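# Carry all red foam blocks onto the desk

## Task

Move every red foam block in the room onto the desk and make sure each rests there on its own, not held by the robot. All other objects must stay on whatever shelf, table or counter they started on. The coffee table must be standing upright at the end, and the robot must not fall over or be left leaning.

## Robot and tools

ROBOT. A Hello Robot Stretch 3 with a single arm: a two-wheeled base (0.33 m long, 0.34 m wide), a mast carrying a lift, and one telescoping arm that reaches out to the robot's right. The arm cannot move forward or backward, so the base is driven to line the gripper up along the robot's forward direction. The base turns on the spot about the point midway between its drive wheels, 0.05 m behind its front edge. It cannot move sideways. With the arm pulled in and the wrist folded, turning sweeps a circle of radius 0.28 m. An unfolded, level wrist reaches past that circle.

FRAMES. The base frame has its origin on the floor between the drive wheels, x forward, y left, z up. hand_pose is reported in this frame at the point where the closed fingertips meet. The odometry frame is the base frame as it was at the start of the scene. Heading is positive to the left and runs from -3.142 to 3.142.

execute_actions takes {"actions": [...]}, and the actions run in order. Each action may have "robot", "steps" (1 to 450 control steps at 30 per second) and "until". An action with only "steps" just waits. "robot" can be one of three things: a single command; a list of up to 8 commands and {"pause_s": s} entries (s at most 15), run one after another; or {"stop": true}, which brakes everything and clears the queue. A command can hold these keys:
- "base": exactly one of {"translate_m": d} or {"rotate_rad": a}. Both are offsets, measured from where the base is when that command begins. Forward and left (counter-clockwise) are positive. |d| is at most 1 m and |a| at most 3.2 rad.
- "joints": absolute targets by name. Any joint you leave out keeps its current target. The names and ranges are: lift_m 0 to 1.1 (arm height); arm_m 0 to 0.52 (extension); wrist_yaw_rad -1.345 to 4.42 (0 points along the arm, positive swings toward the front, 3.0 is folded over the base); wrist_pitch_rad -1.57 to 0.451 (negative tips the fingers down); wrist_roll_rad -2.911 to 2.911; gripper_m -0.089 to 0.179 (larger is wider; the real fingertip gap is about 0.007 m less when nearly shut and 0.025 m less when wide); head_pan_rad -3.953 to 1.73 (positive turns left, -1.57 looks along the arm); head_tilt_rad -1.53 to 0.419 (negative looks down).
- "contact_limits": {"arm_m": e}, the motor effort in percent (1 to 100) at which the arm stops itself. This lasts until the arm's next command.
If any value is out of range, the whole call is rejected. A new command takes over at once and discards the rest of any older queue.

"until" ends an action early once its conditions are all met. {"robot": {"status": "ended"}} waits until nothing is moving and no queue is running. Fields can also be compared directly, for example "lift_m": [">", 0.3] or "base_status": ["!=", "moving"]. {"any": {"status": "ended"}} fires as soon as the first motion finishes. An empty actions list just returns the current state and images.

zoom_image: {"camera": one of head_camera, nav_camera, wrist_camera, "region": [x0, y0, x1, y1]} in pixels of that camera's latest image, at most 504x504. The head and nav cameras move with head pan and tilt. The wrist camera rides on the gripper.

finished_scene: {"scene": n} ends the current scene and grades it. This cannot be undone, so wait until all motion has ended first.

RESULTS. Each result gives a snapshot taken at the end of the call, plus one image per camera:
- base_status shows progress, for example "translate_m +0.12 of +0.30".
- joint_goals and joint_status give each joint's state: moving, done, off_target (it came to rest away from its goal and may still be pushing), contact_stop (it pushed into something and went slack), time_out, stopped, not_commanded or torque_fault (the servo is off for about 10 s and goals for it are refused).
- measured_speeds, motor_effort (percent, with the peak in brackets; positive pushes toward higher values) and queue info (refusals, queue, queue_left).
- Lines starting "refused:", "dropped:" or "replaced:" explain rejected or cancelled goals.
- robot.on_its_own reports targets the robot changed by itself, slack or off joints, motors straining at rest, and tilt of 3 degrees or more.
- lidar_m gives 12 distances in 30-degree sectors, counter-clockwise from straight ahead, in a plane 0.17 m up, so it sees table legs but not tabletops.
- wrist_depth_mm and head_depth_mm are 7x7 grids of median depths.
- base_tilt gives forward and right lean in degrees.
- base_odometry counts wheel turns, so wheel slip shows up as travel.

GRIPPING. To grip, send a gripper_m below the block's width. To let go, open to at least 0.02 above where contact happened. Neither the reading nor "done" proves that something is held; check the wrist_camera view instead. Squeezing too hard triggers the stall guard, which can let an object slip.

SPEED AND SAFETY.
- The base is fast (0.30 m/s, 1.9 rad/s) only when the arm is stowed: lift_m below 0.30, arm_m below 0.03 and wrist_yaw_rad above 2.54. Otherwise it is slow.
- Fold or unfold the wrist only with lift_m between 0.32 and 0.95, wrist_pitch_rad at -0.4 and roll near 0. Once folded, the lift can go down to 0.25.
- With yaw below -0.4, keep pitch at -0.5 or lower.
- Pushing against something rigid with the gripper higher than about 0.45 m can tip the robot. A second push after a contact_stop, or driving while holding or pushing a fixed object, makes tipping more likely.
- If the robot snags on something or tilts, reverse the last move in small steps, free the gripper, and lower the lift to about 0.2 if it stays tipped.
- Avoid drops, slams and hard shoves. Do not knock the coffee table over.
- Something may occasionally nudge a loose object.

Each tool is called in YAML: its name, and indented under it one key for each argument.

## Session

execute_actions:
  actions:
    - {"robot":{"joints":{"head_pan_rad":0.7,"head_tilt_rad":-0.5}},"steps":450,"until":{"robot":{"status":"ended"}}}

execute_actions:
  actions:
    - {"robot":{"joints":{"head_pan_rad":-0.8}},"steps":450,"until":{"robot":{"status":"ended"}}}

execute_actions:
  actions:
    - {"robot":{"joints":{"head_pan_rad":-2.3}},"steps":450,"until":{"robot":{"status":"ended"}}}

execute_actions:
  actions:
    - {"robot":{"joints":{"head_pan_rad":-3.8}},"steps":450,"until":{"robot":{"status":"ended"}}}

Scene clock: 0.97 s.
robot.base_odometry: x=+0.000 y=+0.000 heading=+0.000 (m, m, rad; robot's odometry frame)
robot.turned_by_wheels: +0.000 (rad since the last result)
robot.turned_by_imu: +0.000 (rad since the last result)
robot.base_tilt: forward=+0.3 right=+1.8 (deg)
robot.lidar_m: 0.93 0.86 0.97 1.93 1.92 1.31 1.07 1.48 1.31 1.83 1.80 1.09
robot.head_depth_mm: 691 749 793 882 1197 1075 1260 / 1080 1170 1076 905 1009 1102 1233 / 1108 1214 1158 1434 1223 1205 1262 / 1167 1228 1128 1460 1223 1251 1283 / 1195 936 969 1155 1161 1296 1308 / 1240 909 975 1130 1198 1422 1307 / 1215 948 1023 1189 1489 1491 1290
robot.base_status: not_commanded
robot.joint_positions: lift_m=+0.334 arm_m=+0.001 wrist_yaw_rad=+3.074 wrist_pitch_rad=-0.454 wrist_roll_rad=+0.004 gripper_m=+0.037 head_pan_rad=+0.693 head_tilt_rad=-0.494
robot.joint_goals: lift_m=+0.334 arm_m=+0.001 wrist_yaw_rad=+3.074 wrist_pitch_rad=-0.454 wrist_roll_rad=+0.004 gripper_m=+0.037 head_pan_rad=+0.700 head_tilt_rad=-0.500
robot.joint_status: lift_m=not_commanded arm_m=not_commanded wrist_yaw_rad=not_commanded wrist_pitch_rad=not_commanded wrist_roll_rad=not_commanded gripper_m=not_commanded head_pan_rad=done head_tilt_rad=done
robot.measured_speeds: translate_m=+0.000 rotate_rad=+0.000 lift_m=+0.000 arm_m=+0.000 wrist_yaw_rad=+0.000 wrist_pitch_rad=+0.000 wrist_roll_rad=+0.000 head_pan_rad=+0.000 head_tilt_rad=+0.000
robot: refusals=0 queue=done queue_left=0
robot.motor_effort: left_wheel=-1(1) right_wheel=-1(0) lift_m=+27(27) arm_m=+0(1) wrist_yaw_rad=+0(0) wrist_pitch_rad=+9(9) wrist_roll_rad=+0(0) gripper_m=+0(1) head_pan_rad=+2(30) head_tilt_rad=-4(33) (%)
robot.hand_pose: x=-0.0064 y=+0.0729 z=+0.3389 quat_wxyz=(+0.183, +0.695, +0.136, +0.682) (m; robot's base frame)
robot.wrist_depth_mm: - - - - - - 857 / - - - - - - 794 / - - - - - - 834 / 838 852 877 872 883 900 822 / 691 682 - 710 706 730 733 / 578 587 - 592 605 601 604 / 505 515 - 529 496 519 522
pictures: head_camera (sideways: a quarter turn clockwise sets it upright), nav_camera (sideways: a quarter turn counterclockwise sets it upright), wrist_camera
camera_calibration (this result's frames):
head_camera: T_world_to_cam=[[-0.327244, -0.326387, -0.886782, 1.18198], [-0.655193, 0.754605, -0.0359562, 0.0534586], [0.680906, 0.569247, -0.460787, 0.552988], [0, 0, 0, 1]] pos_world=[0.045289, 0.0306562, 1.30489]
nav_camera: T_world_to_cam=[[0.401817, 0.323238, 0.856773, -1.07543], [0.640388, -0.767979, -0.0105965, 0.0595915], [0.654558, 0.552925, -0.515585, 0.6202], [0, 0, 0, 1]] pos_world=[-0.011993, 0.0504606, 1.24179]
wrist_camera: T_world_to_cam=[[0.995915, -0.0832772, 0.0349122, -0.00570704], [-0.0160946, -0.544142, -0.838838, 0.371802], [0.0888533, 0.83485, -0.54326, 0.285443], [0, 0, 0, 1]] pos_world=[-0.0136948, -0.036464, 0.467151]
Images, in order (width x height): head_camera 896x504, nav_camera 672x504, wrist_camera 644x364.

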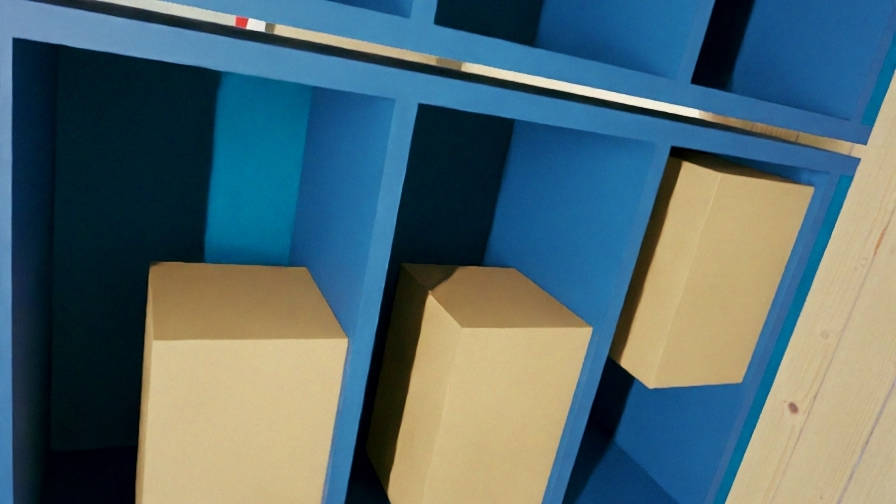

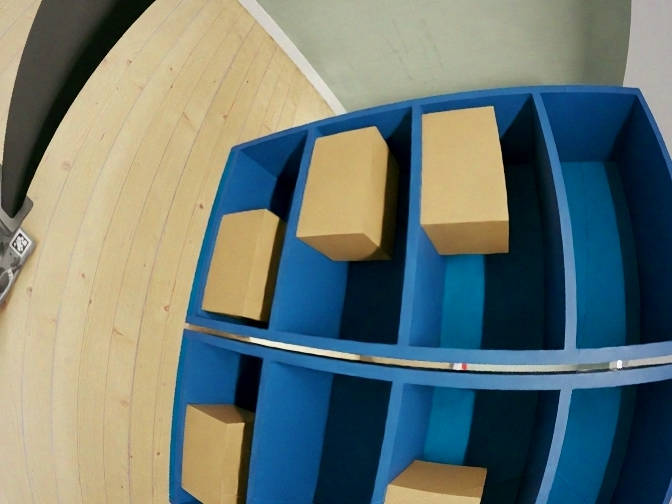

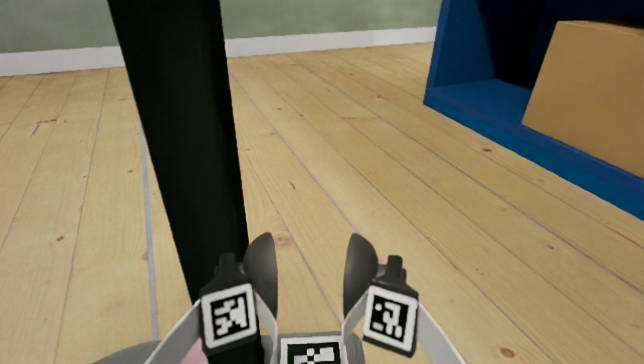

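Scene clock: 2.30 s.
robot.base_odometry: x=+0.000 y=+0.000 heading=+0.000 (m, m, rad; robot's odometry frame)
robot.turned_by_wheels: +0.000 (rad since the last result)
robot.turned_by_imu: +0.000 (rad since the last result)
robot.base_tilt: forward=+0.1 right=+1.8 (deg)
robot.lidar_m: 0.93 0.86 0.97 1.93 1.92 1.32 1.07 1.48 1.31 1.83 1.80 1.09
robot.head_depth_mm: 1506 1610 1709 1864 1953 1643 1347 / 1580 1674 1797 1954 2030 1624 1339 / 1621 1748 1893 2080 2076 1624 1329 / 1668 1804 1982 2156 2074 1603 1326 / 1704 1561 1774 1883 1908 1576 1310 / 1742 1355 1502 1571 1751 1602 1302 / 1184 1330 1181 1268 1401 1480 1301
robot.base_status: not_commanded
robot.joint_positions: lift_m=+0.334 arm_m=+0.001 wrist_yaw_rad=+3.074 wrist_pitch_rad=-0.454 wrist_roll_rad=+0.004 gripper_m=+0.037 head_pan_rad=-0.793 head_tilt_rad=-0.494
robot.joint_goals: lift_m=+0.334 arm_m=+0.001 wrist_yaw_rad=+3.074 wrist_pitch_rad=-0.454 wrist_roll_rad=+0.004 gripper_m=+0.037 head_pan_rad=-0.800 head_tilt_rad=-0.500
robot.joint_status: lift_m=not_commanded arm_m=not_commanded wrist_yaw_rad=not_commanded wrist_pitch_rad=not_commanded wrist_roll_rad=not_commanded gripper_m=not_commanded head_pan_rad=done head_tilt_rad=done
robot.measured_speeds: translate_m=+0.000 rotate_rad=+0.000 lift_m=+0.000 arm_m=+0.000 wrist_yaw_rad=+0.000 wrist_pitch_rad=+0.000 wrist_roll_rad=+0.000 head_pan_rad=+0.000 head_tilt_rad=+0.000
robot: refusals=0 queue=done queue_left=0
robot.motor_effort: left_wheel=+0(0) right_wheel=+0(0) lift_m=+27(27) arm_m=+0(0) wrist_yaw_rad=+1(0) wrist_pitch_rad=+9(9) wrist_roll_rad=+0(0) gripper_m=+0(0) head_pan_rad=-3(34) head_tilt_rad=-4(3) (%)
robot.hand_pose: x=-0.0064 y=+0.0729 z=+0.3389 quat_wxyz=(+0.183, +0.695, +0.136, +0.682) (m; robot's base frame)
robot.wrist_depth_mm: - - - - - - 843 / - - - - - - 796 / - - - - - - 837 / 851 855 877 873 872 890 821 / 690 687 - 702 709 721 724 / 581 580 - 583 602 598 611 / 498 514 - 525 499 517 525
pictures: head_camera (sideways: a quarter turn clockwise sets it upright), nav_camera (sideways: a quarter turn counterclockwise sets it upright), wrist_camera
camera_calibration (this result's frames):
head_camera: T_world_to_cam=[[-0.353282, 0.298469, -0.886627, 1.18194], [0.696052, 0.717091, -0.0359487, 0.0452062], [0.625062, -0.629839, -0.461085, 0.553717], [0, 0, 0, 1]] pos_world=[0.0399832, -0.0364363, 1.30487]
nav_camera: T_world_to_cam=[[0.356489, -0.373033, 0.856599, -1.07492], [-0.710649, -0.703467, -0.0105973, 0.0678338], [0.606542, -0.604964, -0.515873, 0.620868], [0, 0, 0, 1]] pos_world=[0.0548221, 0.0223394, 1.24179]
wrist_camera: T_world_to_cam=[[0.995915, -0.0832772, 0.0349122, -0.00570702], [-0.0160947, -0.544142, -0.838839, 0.371803], [0.0888533, 0.83485, -0.54326, 0.285443], [0, 0, 0, 1]] pos_world=[-0.0136948, -0.036464, 0.467151]
Images, in order (width x height): head_camera 896x504, nav_camera 672x504, wrist_camera 644x364.

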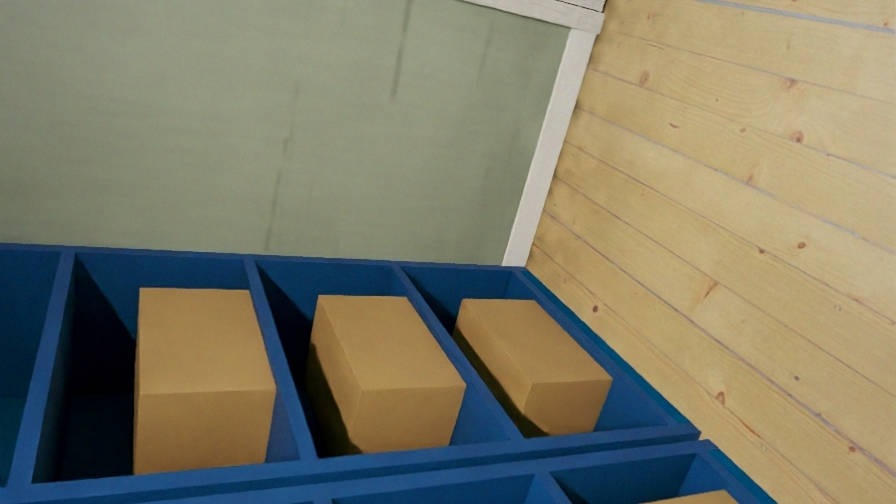

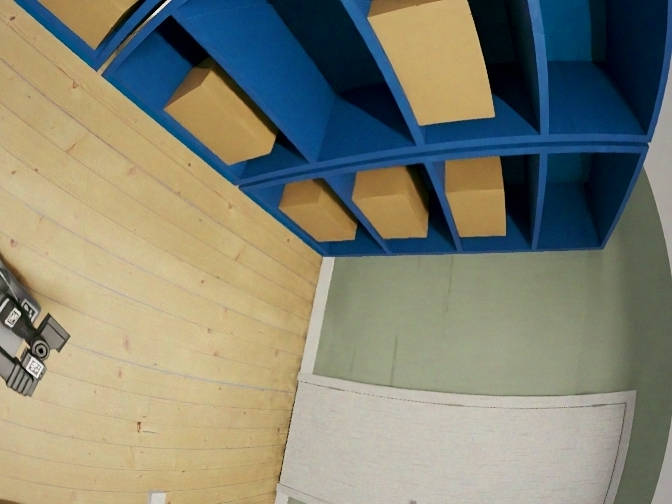

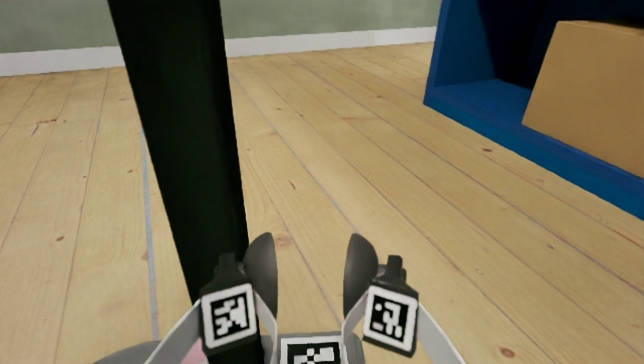

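Scene clock: 3.63 s.
robot.base_odometry: x=+0.000 y=+0.000 heading=+0.000 (m, m, rad; robot's odometry frame)
robot.turned_by_wheels: +0.000 (rad since the last result)
robot.turned_by_imu: +0.000 (rad since the last result)
robot.base_tilt: forward=+0.2 right=+1.9 (deg)
robot.lidar_m: 0.93 0.86 0.97 1.93 1.91 1.31 1.07 1.49 1.31 1.83 1.80 1.08
robot.head_depth_mm: 1224 1314 1418 1333 949 1493 1343 / 1271 1385 1476 1317 945 1583 1339 / 1360 1461 1596 1302 936 1628 1314 / 1424 1565 1667 1283 1005 1611 1314 / 1517 1638 1789 1272 1559 1600 1307 / 1626 1750 1922 1248 1883 1563 1302 / 1711 1875 2069 1247 2015 1571 1292
robot.base_status: not_commanded
robot.joint_positions: lift_m=+0.334 arm_m=+0.001 wrist_yaw_rad=+3.074 wrist_pitch_rad=-0.454 wrist_roll_rad=+0.004 gripper_m=+0.037 head_pan_rad=-2.293 head_tilt_rad=-0.494
robot.joint_goals: lift_m=+0.334 arm_m=+0.001 wrist_yaw_rad=+3.074 wrist_pitch_rad=-0.454 wrist_roll_rad=+0.004 gripper_m=+0.037 head_pan_rad=-2.300 head_tilt_rad=-0.500
robot.joint_status: lift_m=not_commanded arm_m=not_commanded wrist_yaw_rad=not_commanded wrist_pitch_rad=not_commanded wrist_roll_rad=not_commanded gripper_m=not_commanded head_pan_rad=done head_tilt_rad=done
robot.measured_speeds: translate_m=+0.000 rotate_rad=+0.000 lift_m=+0.000 arm_m=+0.000 wrist_yaw_rad=+0.000 wrist_pitch_rad=+0.000 wrist_roll_rad=+0.000 head_pan_rad=+0.000 head_tilt_rad=+0.000
robot: refusals=0 queue=done queue_left=0
robot.motor_effort: left_wheel=+0(0) right_wheel=+0(0) lift_m=+27(28) arm_m=+0(0) wrist_yaw_rad=+0(0) wrist_pitch_rad=+9(9) wrist_roll_rad=+0(0) gripper_m=+0(0) head_pan_rad=-4(35) head_tilt_rad=-4(4) (%)
robot.hand_pose: x=-0.0064 y=+0.0729 z=+0.3389 quat_wxyz=(+0.183, +0.695, +0.136, +0.682) (m; robot's base frame)
robot.wrist_depth_mm: - - - - - - 848 / - - - - - - 820 / - - - - - - 840 / 835 865 877 870 886 894 816 / 687 693 - 711 714 713 729 / 576 582 - 593 600 603 609 / 499 518 - 525 498 517 520
pictures: head_camera (sideways: a quarter turn clockwise sets it upright), nav_camera (sideways: a quarter turn counterclockwise sets it upright), wrist_camera
camera_calibration (this result's frames):
head_camera: T_world_to_cam=[[0.272758, 0.373539, -0.886607, 1.17809], [0.764531, -0.643584, -0.0359477, 0.0447872], [-0.584034, -0.668034, -0.461124, 0.561143], [0, 0, 0, 1]] pos_world=[-0.0278484, -0.0363758, 1.30487]
nav_camera: T_world_to_cam=[[-0.346906, -0.382011, 0.856577, -1.0706], [-0.751973, 0.659109, -0.0105974, 0.0680861], [-0.560529, -0.647799, -0.515911, 0.628036], [0, 0, 0, 1]] pos_world=[0.0318316, -0.0470178, 1.24179]
wrist_camera: T_world_to_cam=[[0.995915, -0.0832772, 0.0349121, -0.00570698], [-0.0160948, -0.544142, -0.838839, 0.371803], [0.0888533, 0.83485, -0.54326, 0.285443], [0, 0, 0, 1]] pos_world=[-0.0136948, -0.036464, 0.467151]
Images, in order (width x height): head_camera 896x504, nav_camera 672x504, wrist_camera 644x364.

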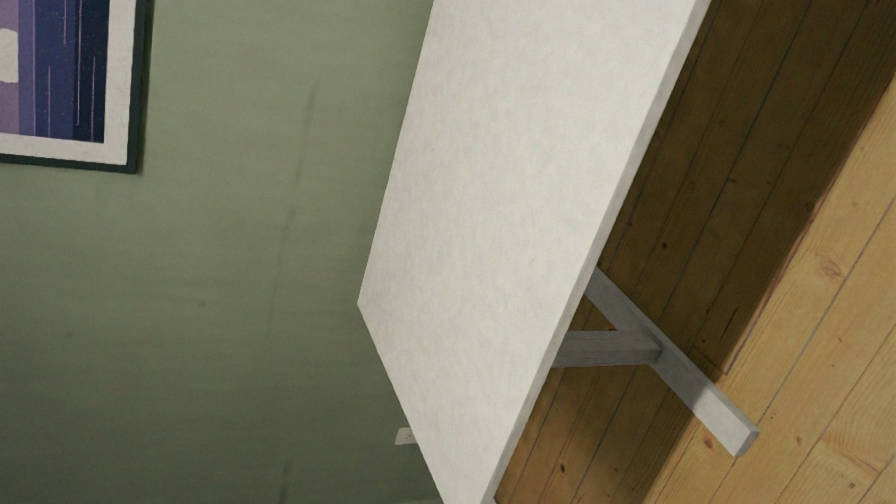

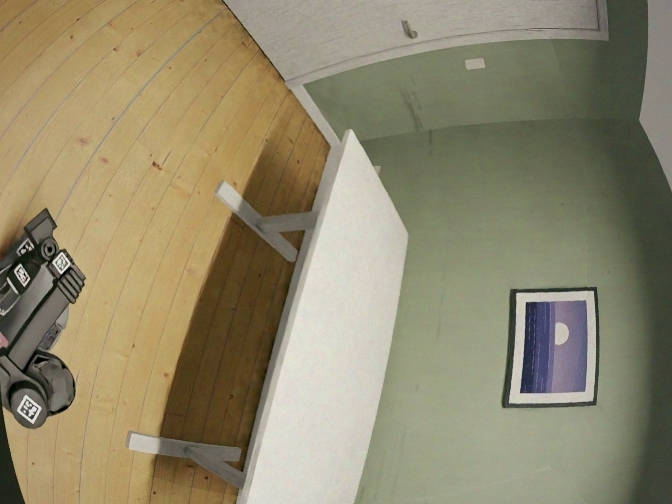

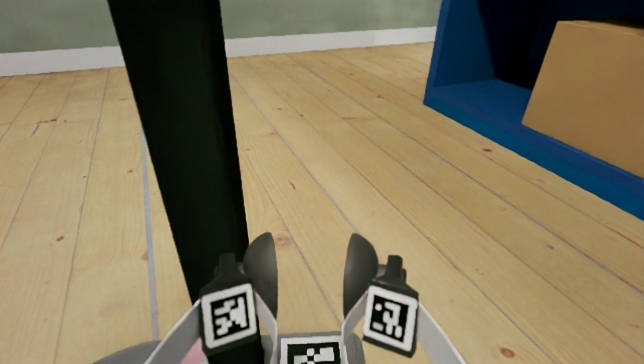

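Scene clock: 4.97 s.
robot.base_odometry: x=+0.000 y=+0.000 heading=+0.000 (m, m, rad; robot's odometry frame)
robot.turned_by_wheels: +0.000 (rad since the last result)
robot.turned_by_imu: +0.000 (rad since the last result)
robot.base_tilt: forward=+0.1 right=+1.9 (deg)
robot.lidar_m: 0.93 0.86 0.97 1.94 1.92 1.31 1.07 1.48 1.31 1.83 1.80 1.08
robot.head_depth_mm: 1635 1728 1833 2032 - - - / 1719 1847 1979 2118 2080 1661 1368 / 1830 1958 2111 2262 2062 1623 1320 / 1955 2076 2276 2153 2053 1604 1319 / 1972 2129 2285 1894 1876 1592 1314 / 1741 1880 2035 1839 1668 1582 1296 / 1578 1685 1804 1820 1797 1578 1297
robot.base_status: not_commanded
robot.joint_positions: lift_m=+0.334 arm_m=+0.001 wrist_yaw_rad=+3.074 wrist_pitch_rad=-0.454 wrist_roll_rad=+0.004 gripper_m=+0.037 head_pan_rad=-3.793 head_tilt_rad=-0.494
robot.joint_goals: lift_m=+0.334 arm_m=+0.001 wrist_yaw_rad=+3.074 wrist_pitch_rad=-0.454 wrist_roll_rad=+0.004 gripper_m=+0.037 head_pan_rad=-3.800 head_tilt_rad=-0.500
robot.joint_status: lift_m=not_commanded arm_m=not_commanded wrist_yaw_rad=not_commanded wrist_pitch_rad=not_commanded wrist_roll_rad=not_commanded gripper_m=not_commanded head_pan_rad=done head_tilt_rad=done
robot.measured_speeds: translate_m=+0.000 rotate_rad=+0.000 lift_m=+0.000 arm_m=+0.000 wrist_yaw_rad=+0.000 wrist_pitch_rad=+0.000 wrist_roll_rad=+0.000 head_pan_rad=+0.000 head_tilt_rad=+0.000
robot: refusals=0 queue=done queue_left=0
robot.motor_effort: left_wheel=-1(0) right_wheel=+0(0) lift_m=+27(28) arm_m=+0(1) wrist_yaw_rad=+1(1) wrist_pitch_rad=+9(9) wrist_roll_rad=+0(0) gripper_m=+0(0) head_pan_rad=-2(33) head_tilt_rad=-4(4) (%)
robot.hand_pose: x=-0.0064 y=+0.0729 z=+0.3389 quat_wxyz=(+0.183, +0.695, +0.136, +0.682) (m; robot's base frame)
robot.wrist_depth_mm: - - - - - - 827 / - - - - - - 820 / - - - - - - 824 / 834 848 859 874 880 895 823 / 685 692 - 718 718 721 731 / 574 584 - 595 601 609 608 / 499 517 - 522 499 521 519
pictures: head_camera (sideways: a quarter turn clockwise sets it upright), nav_camera (sideways: a quarter turn counterclockwise sets it upright), wrist_camera
camera_calibration (this result's frames):
head_camera: T_world_to_cam=[[0.391916, -0.245666, -0.886595, 1.17735], [-0.587891, -0.808141, -0.0359471, 0.0530363], [-0.707663, 0.535309, -0.461148, 0.561928], [0, 0, 0, 1]] pos_world=[-0.0325861, 0.0312903, 1.30487]
nav_camera: T_world_to_cam=[[-0.405611, 0.319029, 0.856563, -1.07023], [0.604266, 0.796712, -0.0105974, 0.059813], [-0.685815, 0.513294, -0.515934, 0.62883], [0, 0, 0, 1]] pos_world=[-0.0389786, -0.028994, 1.24179]
wrist_camera: T_world_to_cam=[[0.995915, -0.0832771, 0.034912, -0.0057069], [-0.0160948, -0.544142, -0.838839, 0.371803], [0.0888531, 0.83485, -0.54326, 0.285443], [0, 0, 0, 1]] pos_world=[-0.0136948, -0.036464, 0.467151]
Images, in order (width x height): head_camera 896x504, nav_camera 672x504, wrist_camera 644x364.

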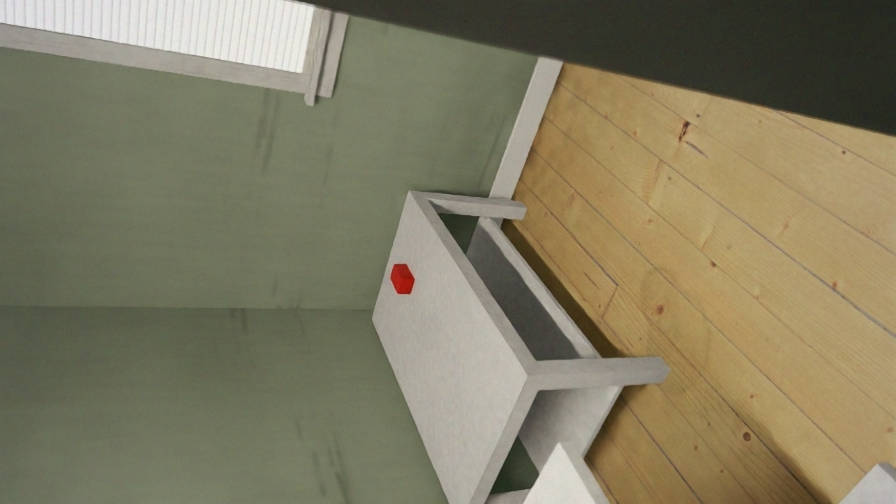

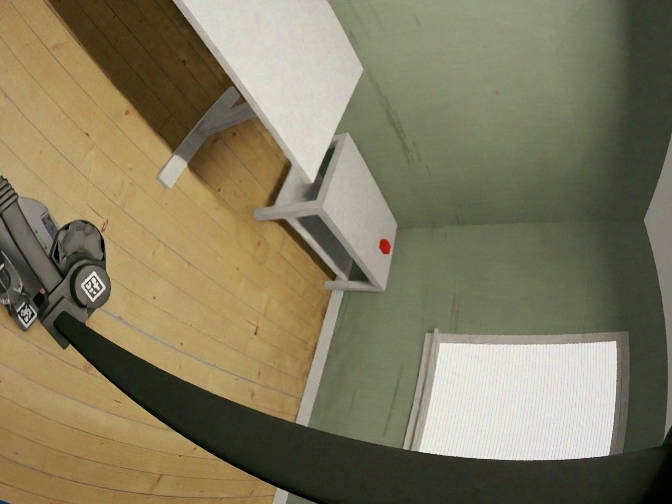

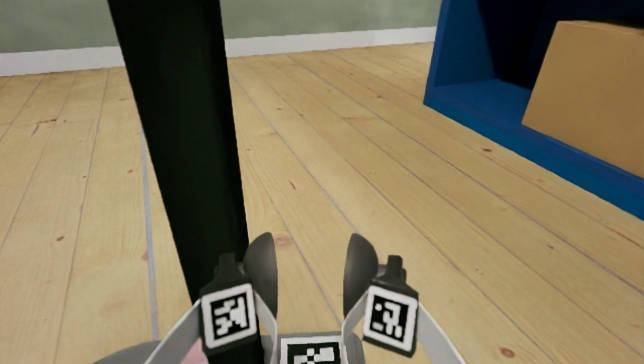

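execute_actions:
  actions:
    - {"robot":[{"joints":{"lift_m":0.29,"wrist_pitch_rad":-0.4}},{"base":{"rotate_rad":2.22},"joints":{"head_pan_rad":-1.6,"head_tilt_rad":-0.75}},{"base":{"translate_m":0.7}},{"base":{"translate_m":0.71}},{"base":{"rotate_rad":2.4}},{"joints":{"lift_m":0.53}},{"joints":{"wrist_yaw_rad":0,"gripper_m":0.17}}],"steps":450,"until":{"robot":{"status":"ended"}}}
    - {"steps":450,"until":{"robot":{"status":"ended"}}}

Scene clock: 25.20 s.
robot.base_odometry: x=-0.852 y=+1.123 heading=-1.664 (m, m, rad; robot's odometry frame)
robot.turned_by_wheels: +4.620 (rad since the last result)
robot.turned_by_imu: +4.690 (rad since the last result)
robot.base_tilt: forward=+0.1 right=+1.9 (deg)
robot.lidar_m: 1.09 3.13 1.70 1.33 1.76 0.76 0.58 0.57 0.60 0.68 1.08 0.62
robot.head_depth_mm: 683 736 784 843 911 1000 1083 / 781 844 915 995 1098 1214 1168 / 911 1000 1098 1207 1073 1286 1165 / 1011 1139 1292 1312 1039 1250 1212 / 967 1093 1251 1264 1036 1160 1161 / 927 1037 1184 1258 1033 932 1149 / 887 992 1123 1211 1020 900 1119
robot.base_status: done (rotate_rad +2.3998 of +2.4000)
robot.joint_positions: lift_m=+0.530 arm_m=+0.001 wrist_yaw_rad=+0.003 wrist_pitch_rad=-0.420 wrist_roll_rad=+0.004 gripper_m=+0.170 head_pan_rad=-1.607 head_tilt_rad=-0.741
robot.joint_goals: lift_m=+0.530 arm_m=+0.001 wrist_yaw_rad=+0.000 wrist_pitch_rad=-0.400 wrist_roll_rad=+0.004 gripper_m=+0.170 head_pan_rad=-1.600 head_tilt_rad=-0.750
robot.joint_status: lift_m=done arm_m=not_commanded wrist_yaw_rad=done wrist_pitch_rad=done wrist_roll_rad=not_commanded gripper_m=done head_pan_rad=done head_tilt_rad=done
robot.measured_speeds: translate_m=+0.000 rotate_rad=+0.000 lift_m=+0.000 arm_m=+0.000 wrist_yaw_rad=+0.000 wrist_pitch_rad=+0.000 wrist_roll_rad=+0.000 head_pan_rad=+0.000 head_tilt_rad=+0.000
robot: refusals=0 queue=done queue_left=0
robot.motor_effort: left_wheel=-4(9) right_wheel=+3(10) lift_m=+35(38) arm_m=+0(0) wrist_yaw_rad=-3(4) wrist_pitch_rad=+12(10) wrist_roll_rad=+0(0) gripper_m=+0(93) head_pan_rad=+3(33) head_tilt_rad=-4(24) (%)
robot.hand_pose: x=-0.0209 y=-0.3704 z=+0.5417 quat_wxyz=(+0.691, +0.148, -0.692, -0.147) (m; robot's base frame)
robot.wrist_depth_mm: 676 740 814 862 627 466 374 / 700 759 816 838 655 484 382 / 537 543 542 551 593 499 394 / 402 409 411 418 469 519 404 / 322 341 367 751 630 543 420 / - 645 675 680 662 613 423 / - 575 592 729 716 631 413
pictures: head_camera (sideways: a quarter turn clockwise sets it upright), nav_camera (sideways: a quarter turn counterclockwise sets it upright), wrist_camera
camera_calibration (this result's frames):
head_camera: T_world_to_cam=[[-0.0183383, 0.664827, -0.746773, 0.997555], [0.999553, -0.00545945, -0.0294062, 0.0348267], [-0.023627, -0.746978, -0.664429, 0.822223], [0, 0, 0, 1]] pos_world=[0.00290906, -0.0488282, 1.29228]
nav_camera: T_world_to_cam=[[-0.0333394, -0.709321, 0.704096, -0.873753], [-0.999285, 0.0362142, -0.0108339, 0.0698991], [-0.0178135, -0.703954, -0.710022, 0.877238], [0, 0, 0, 1]] pos_world=[0.0563455, -0.0047672, 1.23882]
wrist_camera: T_world_to_cam=[[-0.999305, 0.0144506, 0.0343472, -0.0405206], [-0.0219997, 0.515167, -0.856807, 0.702391], [-0.0300759, -0.856968, -0.514491, 0.122274], [0, 0, 0, 1]] pos_world=[-0.0213625, -0.256478, 0.666114]
Images, in order (width x height): head_camera 896x504, nav_camera 672x504, wrist_camera 644x364.

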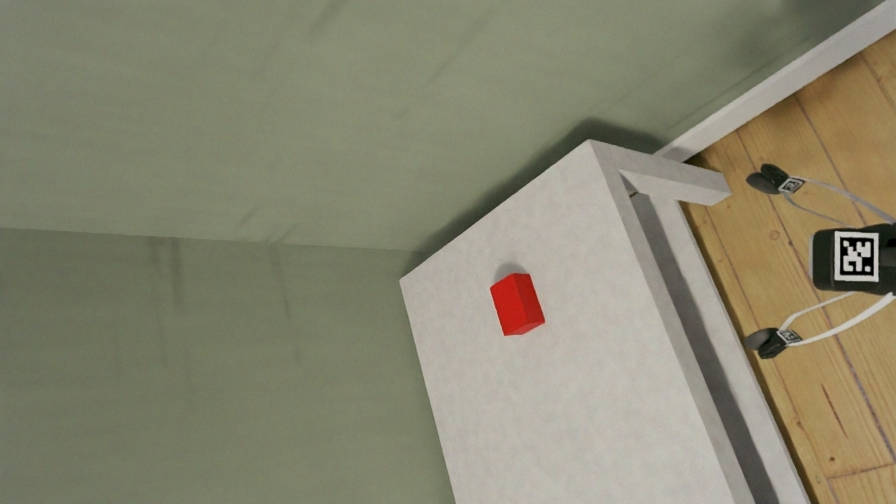

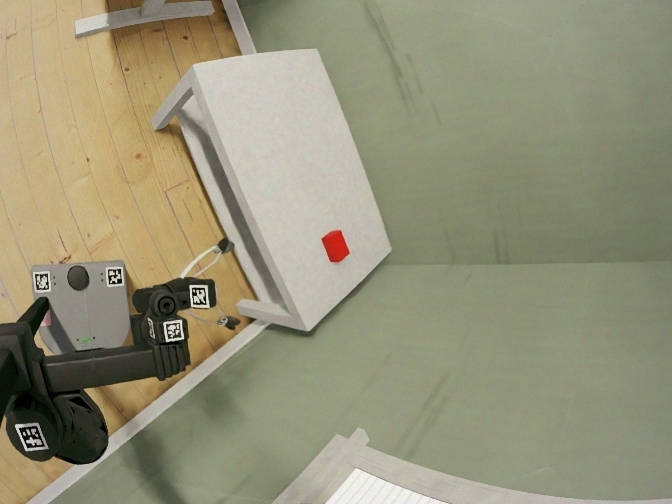

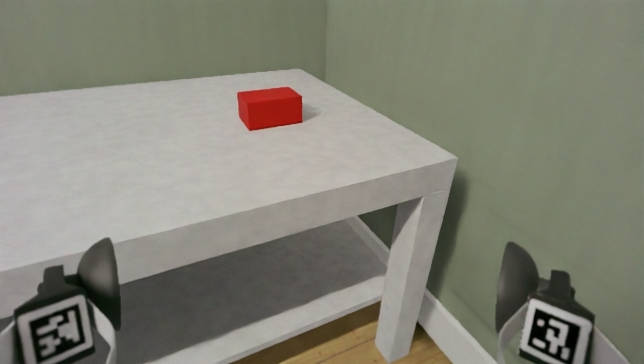

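execute_actions:
  actions:
    - {"robot":[{"joints":{"arm_m":0.435,"wrist_yaw_rad":0.35,"gripper_m":0.179}},{"joints":{"lift_m":0.478}}],"steps":450,"until":{"robot":{"status":"ended"}}}

Scene clock: 30.97 s.
robot.base_odometry: x=-0.852 y=+1.123 heading=-1.664 (m, m, rad; robot's odometry frame)
robot.turned_by_wheels: +0.000 (rad since the last result)
robot.turned_by_imu: -0.001 (rad since the last result)
robot.base_tilt: forward=+0.2 right=+2.0 (deg)
robot.lidar_m: 1.09 3.15 1.70 1.32 1.76 0.76 0.58 0.57 0.61 0.68 1.08 0.62
robot.head_depth_mm: 684 729 786 845 914 996 1080 / 782 845 917 990 1098 1209 1178 / 909 995 1085 1208 1071 1289 1162 / 1010 1139 1286 1330 988 1256 1157 / 967 1095 1245 1265 1009 1182 1150 / 932 1044 1182 1258 1027 926 1153 / 888 997 1124 1214 1021 884 1127
robot.base_status: done (rotate_rad +2.3998 of +2.4000)
robot.joint_positions: lift_m=+0.478 arm_m=+0.435 wrist_yaw_rad=+0.348 wrist_pitch_rad=-0.420 wrist_roll_rad=+0.004 gripper_m=+0.179 head_pan_rad=-1.607 head_tilt_rad=-0.741
robot.joint_goals: lift_m=+0.478 arm_m=+0.435 wrist_yaw_rad=+0.350 wrist_pitch_rad=-0.400 wrist_roll_rad=+0.004 gripper_m=+0.179 head_pan_rad=-1.600 head_tilt_rad=-0.750
robot.joint_status: lift_m=done arm_m=done wrist_yaw_rad=done wrist_pitch_rad=done wrist_roll_rad=not_commanded gripper_m=done head_pan_rad=done head_tilt_rad=done
robot.measured_speeds: translate_m=+0.000 rotate_rad=+0.000 lift_m=+0.000 arm_m=+0.000 wrist_yaw_rad=+0.000 wrist_pitch_rad=+0.000 wrist_roll_rad=+0.000 head_pan_rad=+0.000 head_tilt_rad=+0.000
robot: refusals=0 queue=done queue_left=0
robot.motor_effort: left_wheel=-3(3) right_wheel=+2(3) lift_m=+17(36) arm_m=+3(2) wrist_yaw_rad=+2(4) wrist_pitch_rad=+12(12) wrist_roll_rad=+0(0) gripper_m=+1(53) head_pan_rad=+2(3) head_tilt_rad=-4(4) (%)
robot.hand_pose: x=+0.0550 y=-0.7904 z=+0.4906 quat_wxyz=(+0.706, +0.265, -0.656, -0.026) (m; robot's base frame)
robot.wrist_depth_mm: 411 419 430 436 453 453 319 / 439 449 466 475 492 452 321 / 399 404 411 416 424 455 321 / 302 307 310 314 318 357 324 / 243 246 230 180 245 257 314 / - 206 160 150 162 212 222 / - 176 161 160 170 181 187
pictures: head_camera (sideways: a quarter turn clockwise sets it upright), nav_camera (sideways: a quarter turn counterclockwise sets it upright), wrist_camera
camera_calibration (this result's frames):
head_camera: T_world_to_cam=[[-0.0183386, 0.664826, -0.746773, 0.997555], [0.999553, -0.0054591, -0.0294062, 0.0348267], [-0.0236267, -0.746978, -0.664429, 0.822223], [0, 0, 0, 1]] pos_world=[0.00290907, -0.0488282, 1.29228]
nav_camera: T_world_to_cam=[[-0.0333392, -0.709321, 0.704097, -0.873753], [-0.999285, 0.0362138, -0.0108339, 0.0698991], [-0.0178133, -0.703955, -0.710022, 0.877238], [0, 0, 0, 1]] pos_world=[0.0563455, -0.00476719, 1.23882]
wrist_camera: T_world_to_cam=[[-0.945082, -0.325023, 0.0343438, -0.228129], [-0.195212, 0.47708, -0.856905, 0.856187], [0.26213, -0.81655, -0.514329, -0.245813], [0, 0, 0, 1]] pos_world=[0.0159724, -0.683336, 0.615078]
Images, in order (width x height): head_camera 896x504, nav_camera 672x504, wrist_camera 644x364.

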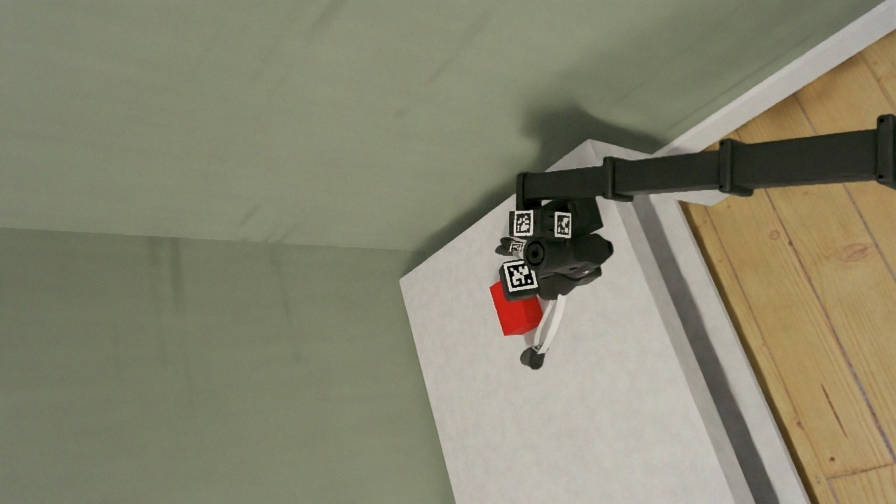

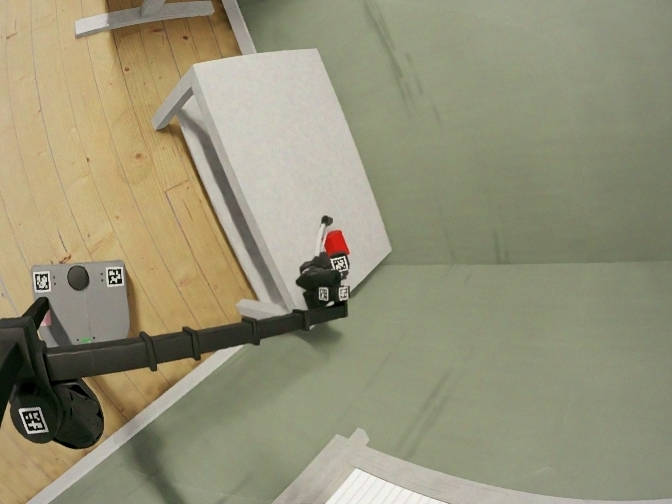

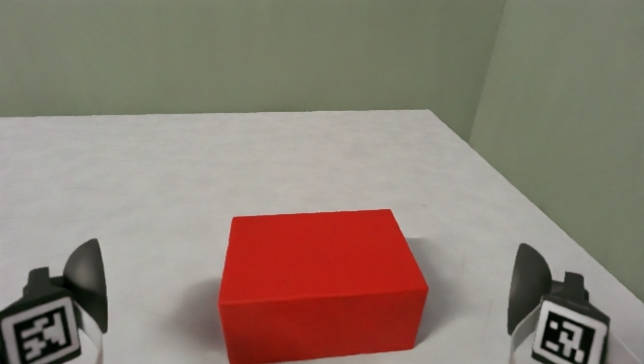

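execute_actions:
  actions:
    - {"robot":[{"joints":{"lift_m":0.466,"arm_m":0.455},"base":{"translate_m":0.004}},{"joints":{"gripper_m":0.057}},{"joints":{"lift_m":0.52}},{"joints":{"lift_m":0.8,"wrist_yaw_rad":0},"base":{"rotate_rad":0.43}},{"base":{"translate_m":0.3}},{"base":{"rotate_rad":0.9}}],"steps":450,"until":{"robot":{"status":"ended"}}}
    - {"steps":150,"until":{"robot":{"status":"ended"}}}

Scene clock: 45.00 s.
robot.base_odometry: x=-0.753 y=+0.836 heading=-0.334 (m, m, rad; robot's odometry frame)
robot.turned_by_wheels: +1.330 (rad since the last result)
robot.turned_by_imu: +1.349 (rad since the last result)
robot.base_tilt: forward=+0.3 right=+1.9 (deg)
robot.lidar_m: 1.42 1.27 1.52 0.97 0.87 0.88 0.91 1.00 0.51 0.84 1.95 2.28
robot.head_depth_mm: 1057 1141 1199 1368 1480 - - / 1150 1265 1198 - - 1345 1171 / 1275 1388 - 1718 1574 1349 1165 / 1416 1506 1219 925 1385 1353 1163 / 1598 1575 1106 864 1588 1329 1156 / 1849 1561 1104 856 1526 1329 1160 / 2152 1533 1089 938 1562 1328 1145
robot.base_status: done (rotate_rad +0.8998 of +0.9000)
robot.joint_positions: lift_m=+0.800 arm_m=+0.455 wrist_yaw_rad=+0.001 wrist_pitch_rad=-0.420 wrist_roll_rad=+0.004 gripper_m=+0.058 head_pan_rad=-1.607 head_tilt_rad=-0.741
robot.joint_goals: lift_m=+0.800 arm_m=+0.455 wrist_yaw_rad=+0.000 wrist_pitch_rad=-0.400 wrist_roll_rad=+0.004 gripper_m=+0.057 head_pan_rad=-1.600 head_tilt_rad=-0.750
robot.joint_status: lift_m=done arm_m=done wrist_yaw_rad=done wrist_pitch_rad=done wrist_roll_rad=not_commanded gripper_m=done head_pan_rad=done head_tilt_rad=done
robot.measured_speeds: translate_m=+0.000 rotate_rad=+0.000 lift_m=+0.000 arm_m=+0.000 wrist_yaw_rad=+0.000 wrist_pitch_rad=+0.000 wrist_roll_rad=+0.000 head_pan_rad=+0.000 head_tilt_rad=+0.000
robot: refusals=0 queue=done queue_left=0
robot.motor_effort: left_wheel=-3(8) right_wheel=+3(9) lift_m=+36(38) arm_m=+3(4) wrist_yaw_rad=-1(4) wrist_pitch_rad=+12(12) wrist_roll_rad=+0(0) gripper_m=-21(98) head_pan_rad=+2(2) head_tilt_rad=-4(4) (%)
robot.hand_pose: x=-0.0212 y=-0.8238 z=+0.8116 quat_wxyz=(+0.691, +0.148, -0.692, -0.148) (m; robot's base frame)
robot.wrist_depth_mm: - - - 900 692 559 472 / 775 798 800 823 712 584 490 / 524 532 549 550 565 578 514 / 399 404 407 414 418 424 428 / 321 324 166 161 323 339 340 / 269 275 134 134 135 281 282 / 231 - 122 127 135 245 240
pictures: head_camera (sideways: a quarter turn clockwise sets it upright), nav_camera (sideways: a quarter turn counterclockwise sets it upright), wrist_camera
camera_calibration (this result's frames):
head_camera: T_world_to_cam=[[-0.0183384, 0.664826, -0.746773, 0.997555], [0.999553, -0.00545934, -0.0294062, 0.0348267], [-0.0236269, -0.746978, -0.664429, 0.822223], [0, 0, 0, 1]] pos_world=[0.00290906, -0.0488282, 1.29228]
nav_camera: T_world_to_cam=[[-0.0333393, -0.709321, 0.704097, -0.873753], [-0.999285, 0.036214, -0.0108339, 0.0698991], [-0.0178135, -0.703955, -0.710021, 0.877238], [0, 0, 0, 1]] pos_world=[0.0563455, -0.00476721, 1.23882]
wrist_camera: T_world_to_cam=[[-0.999286, 0.015753, 0.0343499, -0.0424625], [-0.02133, 0.515214, -0.856796, 1.16734], [-0.0311946, -0.856917, -0.51451, -0.127369], [0, 0, 0, 1]] pos_world=[-0.0215061, -0.709905, 0.936098]
Images, in order (width x height): head_camera 896x504, nav_camera 672x504, wrist_camera 644x364.

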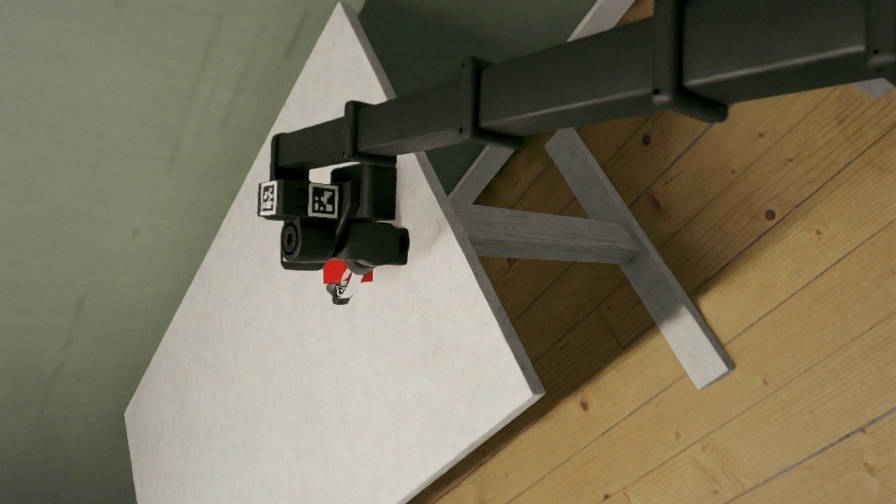

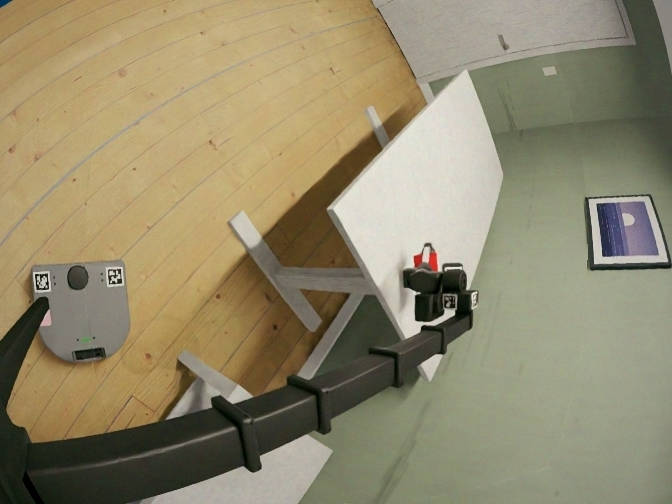

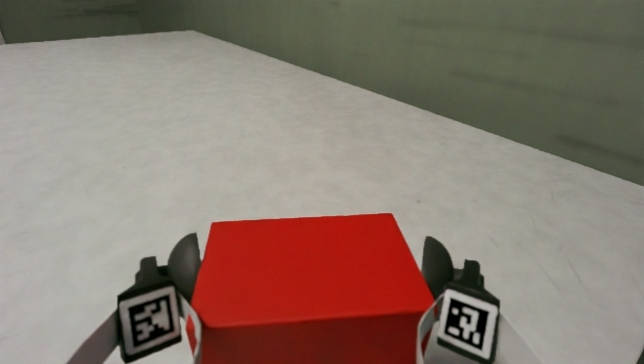

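execute_actions:
  actions:
    - {"robot":[{"joints":{"lift_m":0.741,"arm_m":0.5}},{"joints":{"gripper_m":0.16}},{"joints":{"lift_m":0.76,"arm_m":0}},{"joints":{"lift_m":0.29,"gripper_m":0.03,"wrist_yaw_rad":2.7,"head_pan_rad":-0.4,"head_tilt_rad":-0.7},"base":{"rotate_rad":0.96}},{"base":{"translate_m":1}},{"base":{"rotate_rad":-0.25}},{"base":{"translate_m":0.6}}],"steps":450,"until":{"robot":{"status":"ended"}}}
    - {"steps":450,"until":{"robot":{"status":"ended"}}}

Scene clock: 67.53 s.
robot.base_odometry: x=+0.615 y=+1.642 heading=+0.376 (m, m, rad; robot's odometry frame)
robot.turned_by_wheels: +0.710 (rad since the last result)
robot.turned_by_imu: +0.727 (rad since the last result)
robot.base_tilt: forward=+0.2 right=+2.0 (deg)
robot.lidar_m: 0.79 0.83 0.62 0.60 0.62 0.87 2.09 2.32 0.37 0.36 0.38 0.82
robot.head_depth_mm: 2050 1747 2019 2104 1677 1397 1193 / 1959 1833 2008 2053 1671 1396 1191 / 1951 2146 2407 2062 1650 1383 1185 / 698 787 906 1075 1347 1360 1182 / 919 890 1062 1020 1457 1335 1170 / 1017 921 959 931 1422 1294 1164 / 981 907 913 891 1114 1232 1165
robot.base_status: done (translate_m +0.6000 of +0.6000)
robot.joint_positions: lift_m=+0.290 arm_m=+0.002 wrist_yaw_rad=+2.698 wrist_pitch_rad=-0.420 wrist_roll_rad=+0.004 gripper_m=+0.030 head_pan_rad=-0.407 head_tilt_rad=-0.704
robot.joint_goals: lift_m=+0.290 arm_m=+0.000 wrist_yaw_rad=+2.700 wrist_pitch_rad=-0.400 wrist_roll_rad=+0.004 gripper_m=+0.030 head_pan_rad=-0.400 head_tilt_rad=-0.700
robot.joint_status: lift_m=done arm_m=done wrist_yaw_rad=done wrist_pitch_rad=done wrist_roll_rad=not_commanded gripper_m=done head_pan_rad=done head_tilt_rad=done
robot.measured_speeds: translate_m=+0.000 rotate_rad=+0.000 lift_m=+0.000 arm_m=+0.000 wrist_yaw_rad=+0.000 wrist_pitch_rad=+0.000 wrist_roll_rad=+0.000 head_pan_rad=+0.000 head_tilt_rad=+0.000
robot: refusals=0 queue=done queue_left=0
robot.motor_effort: left_wheel=+1(7) right_wheel=-3(10) lift_m=+18(37) arm_m=-2(5) wrist_yaw_rad=+2(5) wrist_pitch_rad=+12(12) wrist_roll_rad=+1(0) gripper_m=-1(90) head_pan_rad=+2(32) head_tilt_rad=+3(7) (%)
robot.hand_pose: x=+0.0749 y=+0.0559 z=+0.3027 quat_wxyz=(+0.296, +0.708, -0.009, +0.641) (m; robot's base frame)
robot.wrist_depth_mm: 496 545 599 664 744 826 862 / 535 578 638 719 815 880 681 / 561 621 689 783 902 948 696 / 601 648 723 797 854 836 707 / 623 660 660 668 669 686 675 / 561 548 566 559 568 569 574 / - 487 - 476 469 480 489
pictures: head_camera (sideways: a quarter turn clockwise sets it upright), nav_camera (sideways: a quarter turn counterclockwise sets it upright), wrist_camera
camera_calibration (this result's frames):
head_camera: T_world_to_cam=[[-0.600095, 0.212681, -0.771137, 1.03286], [0.368515, 0.92912, -0.0305241, 0.0401328], [0.709987, -0.302493, -0.635937, 0.780686], [0, 0, 0, 1]] pos_world=[0.0507477, -0.0208055, 1.29417]
nav_camera: T_world_to_cam=[[0.624266, -0.277595, 0.730228, -0.91182], [-0.395675, -0.918327, -0.0108406, 0.0662263], [0.673597, -0.282166, -0.683118, 0.838028], [0, 0, 0, 1]] pos_world=[0.0309289, 0.0441638, 1.23903]
wrist_camera: T_world_to_cam=[[0.895226, -0.444286, 0.0343467, -0.058984], [-0.202366, -0.474012, -0.856948, 0.348962], [0.397011, 0.760212, -0.514257, 0.24503], [0, 0, 0, 1]] pos_world=[0.0261427, -0.0470681, 0.427077]
Images, in order (width x height): head_camera 896x504, nav_camera 672x504, wrist_camera 644x364.

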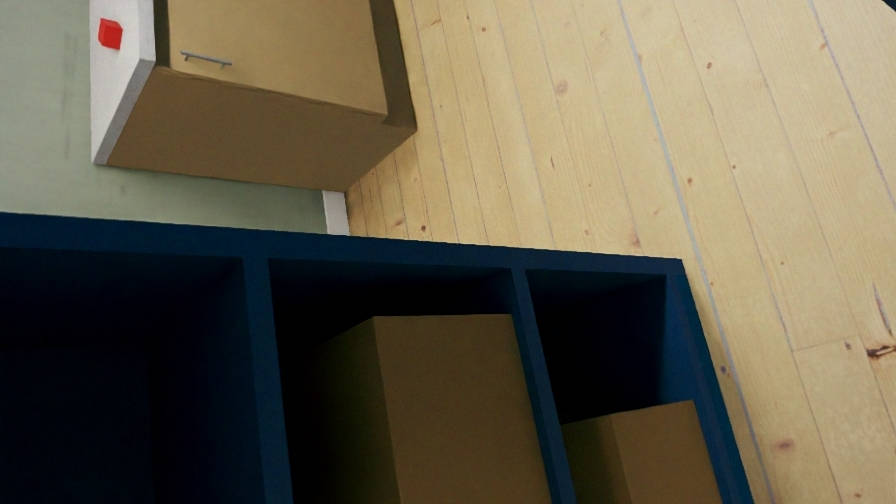

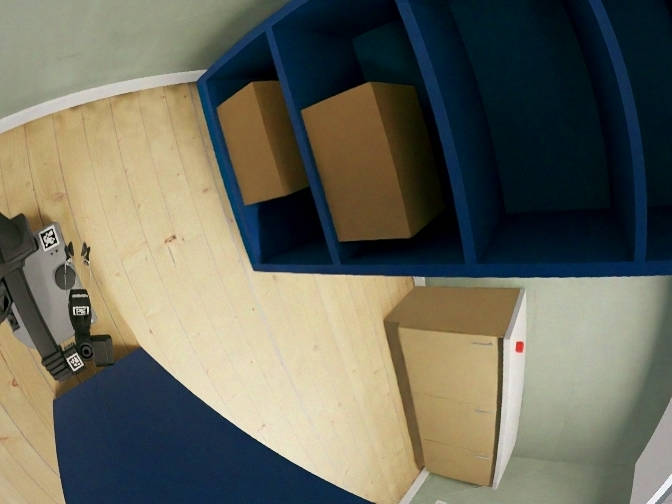

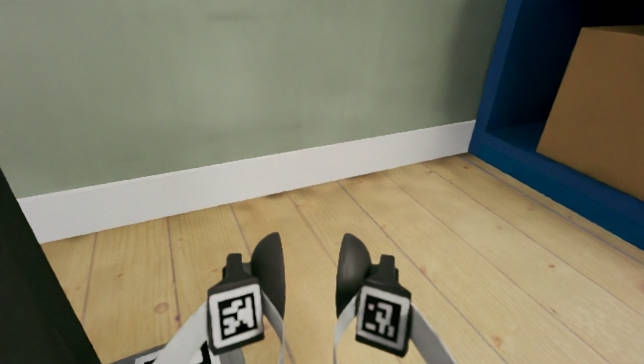

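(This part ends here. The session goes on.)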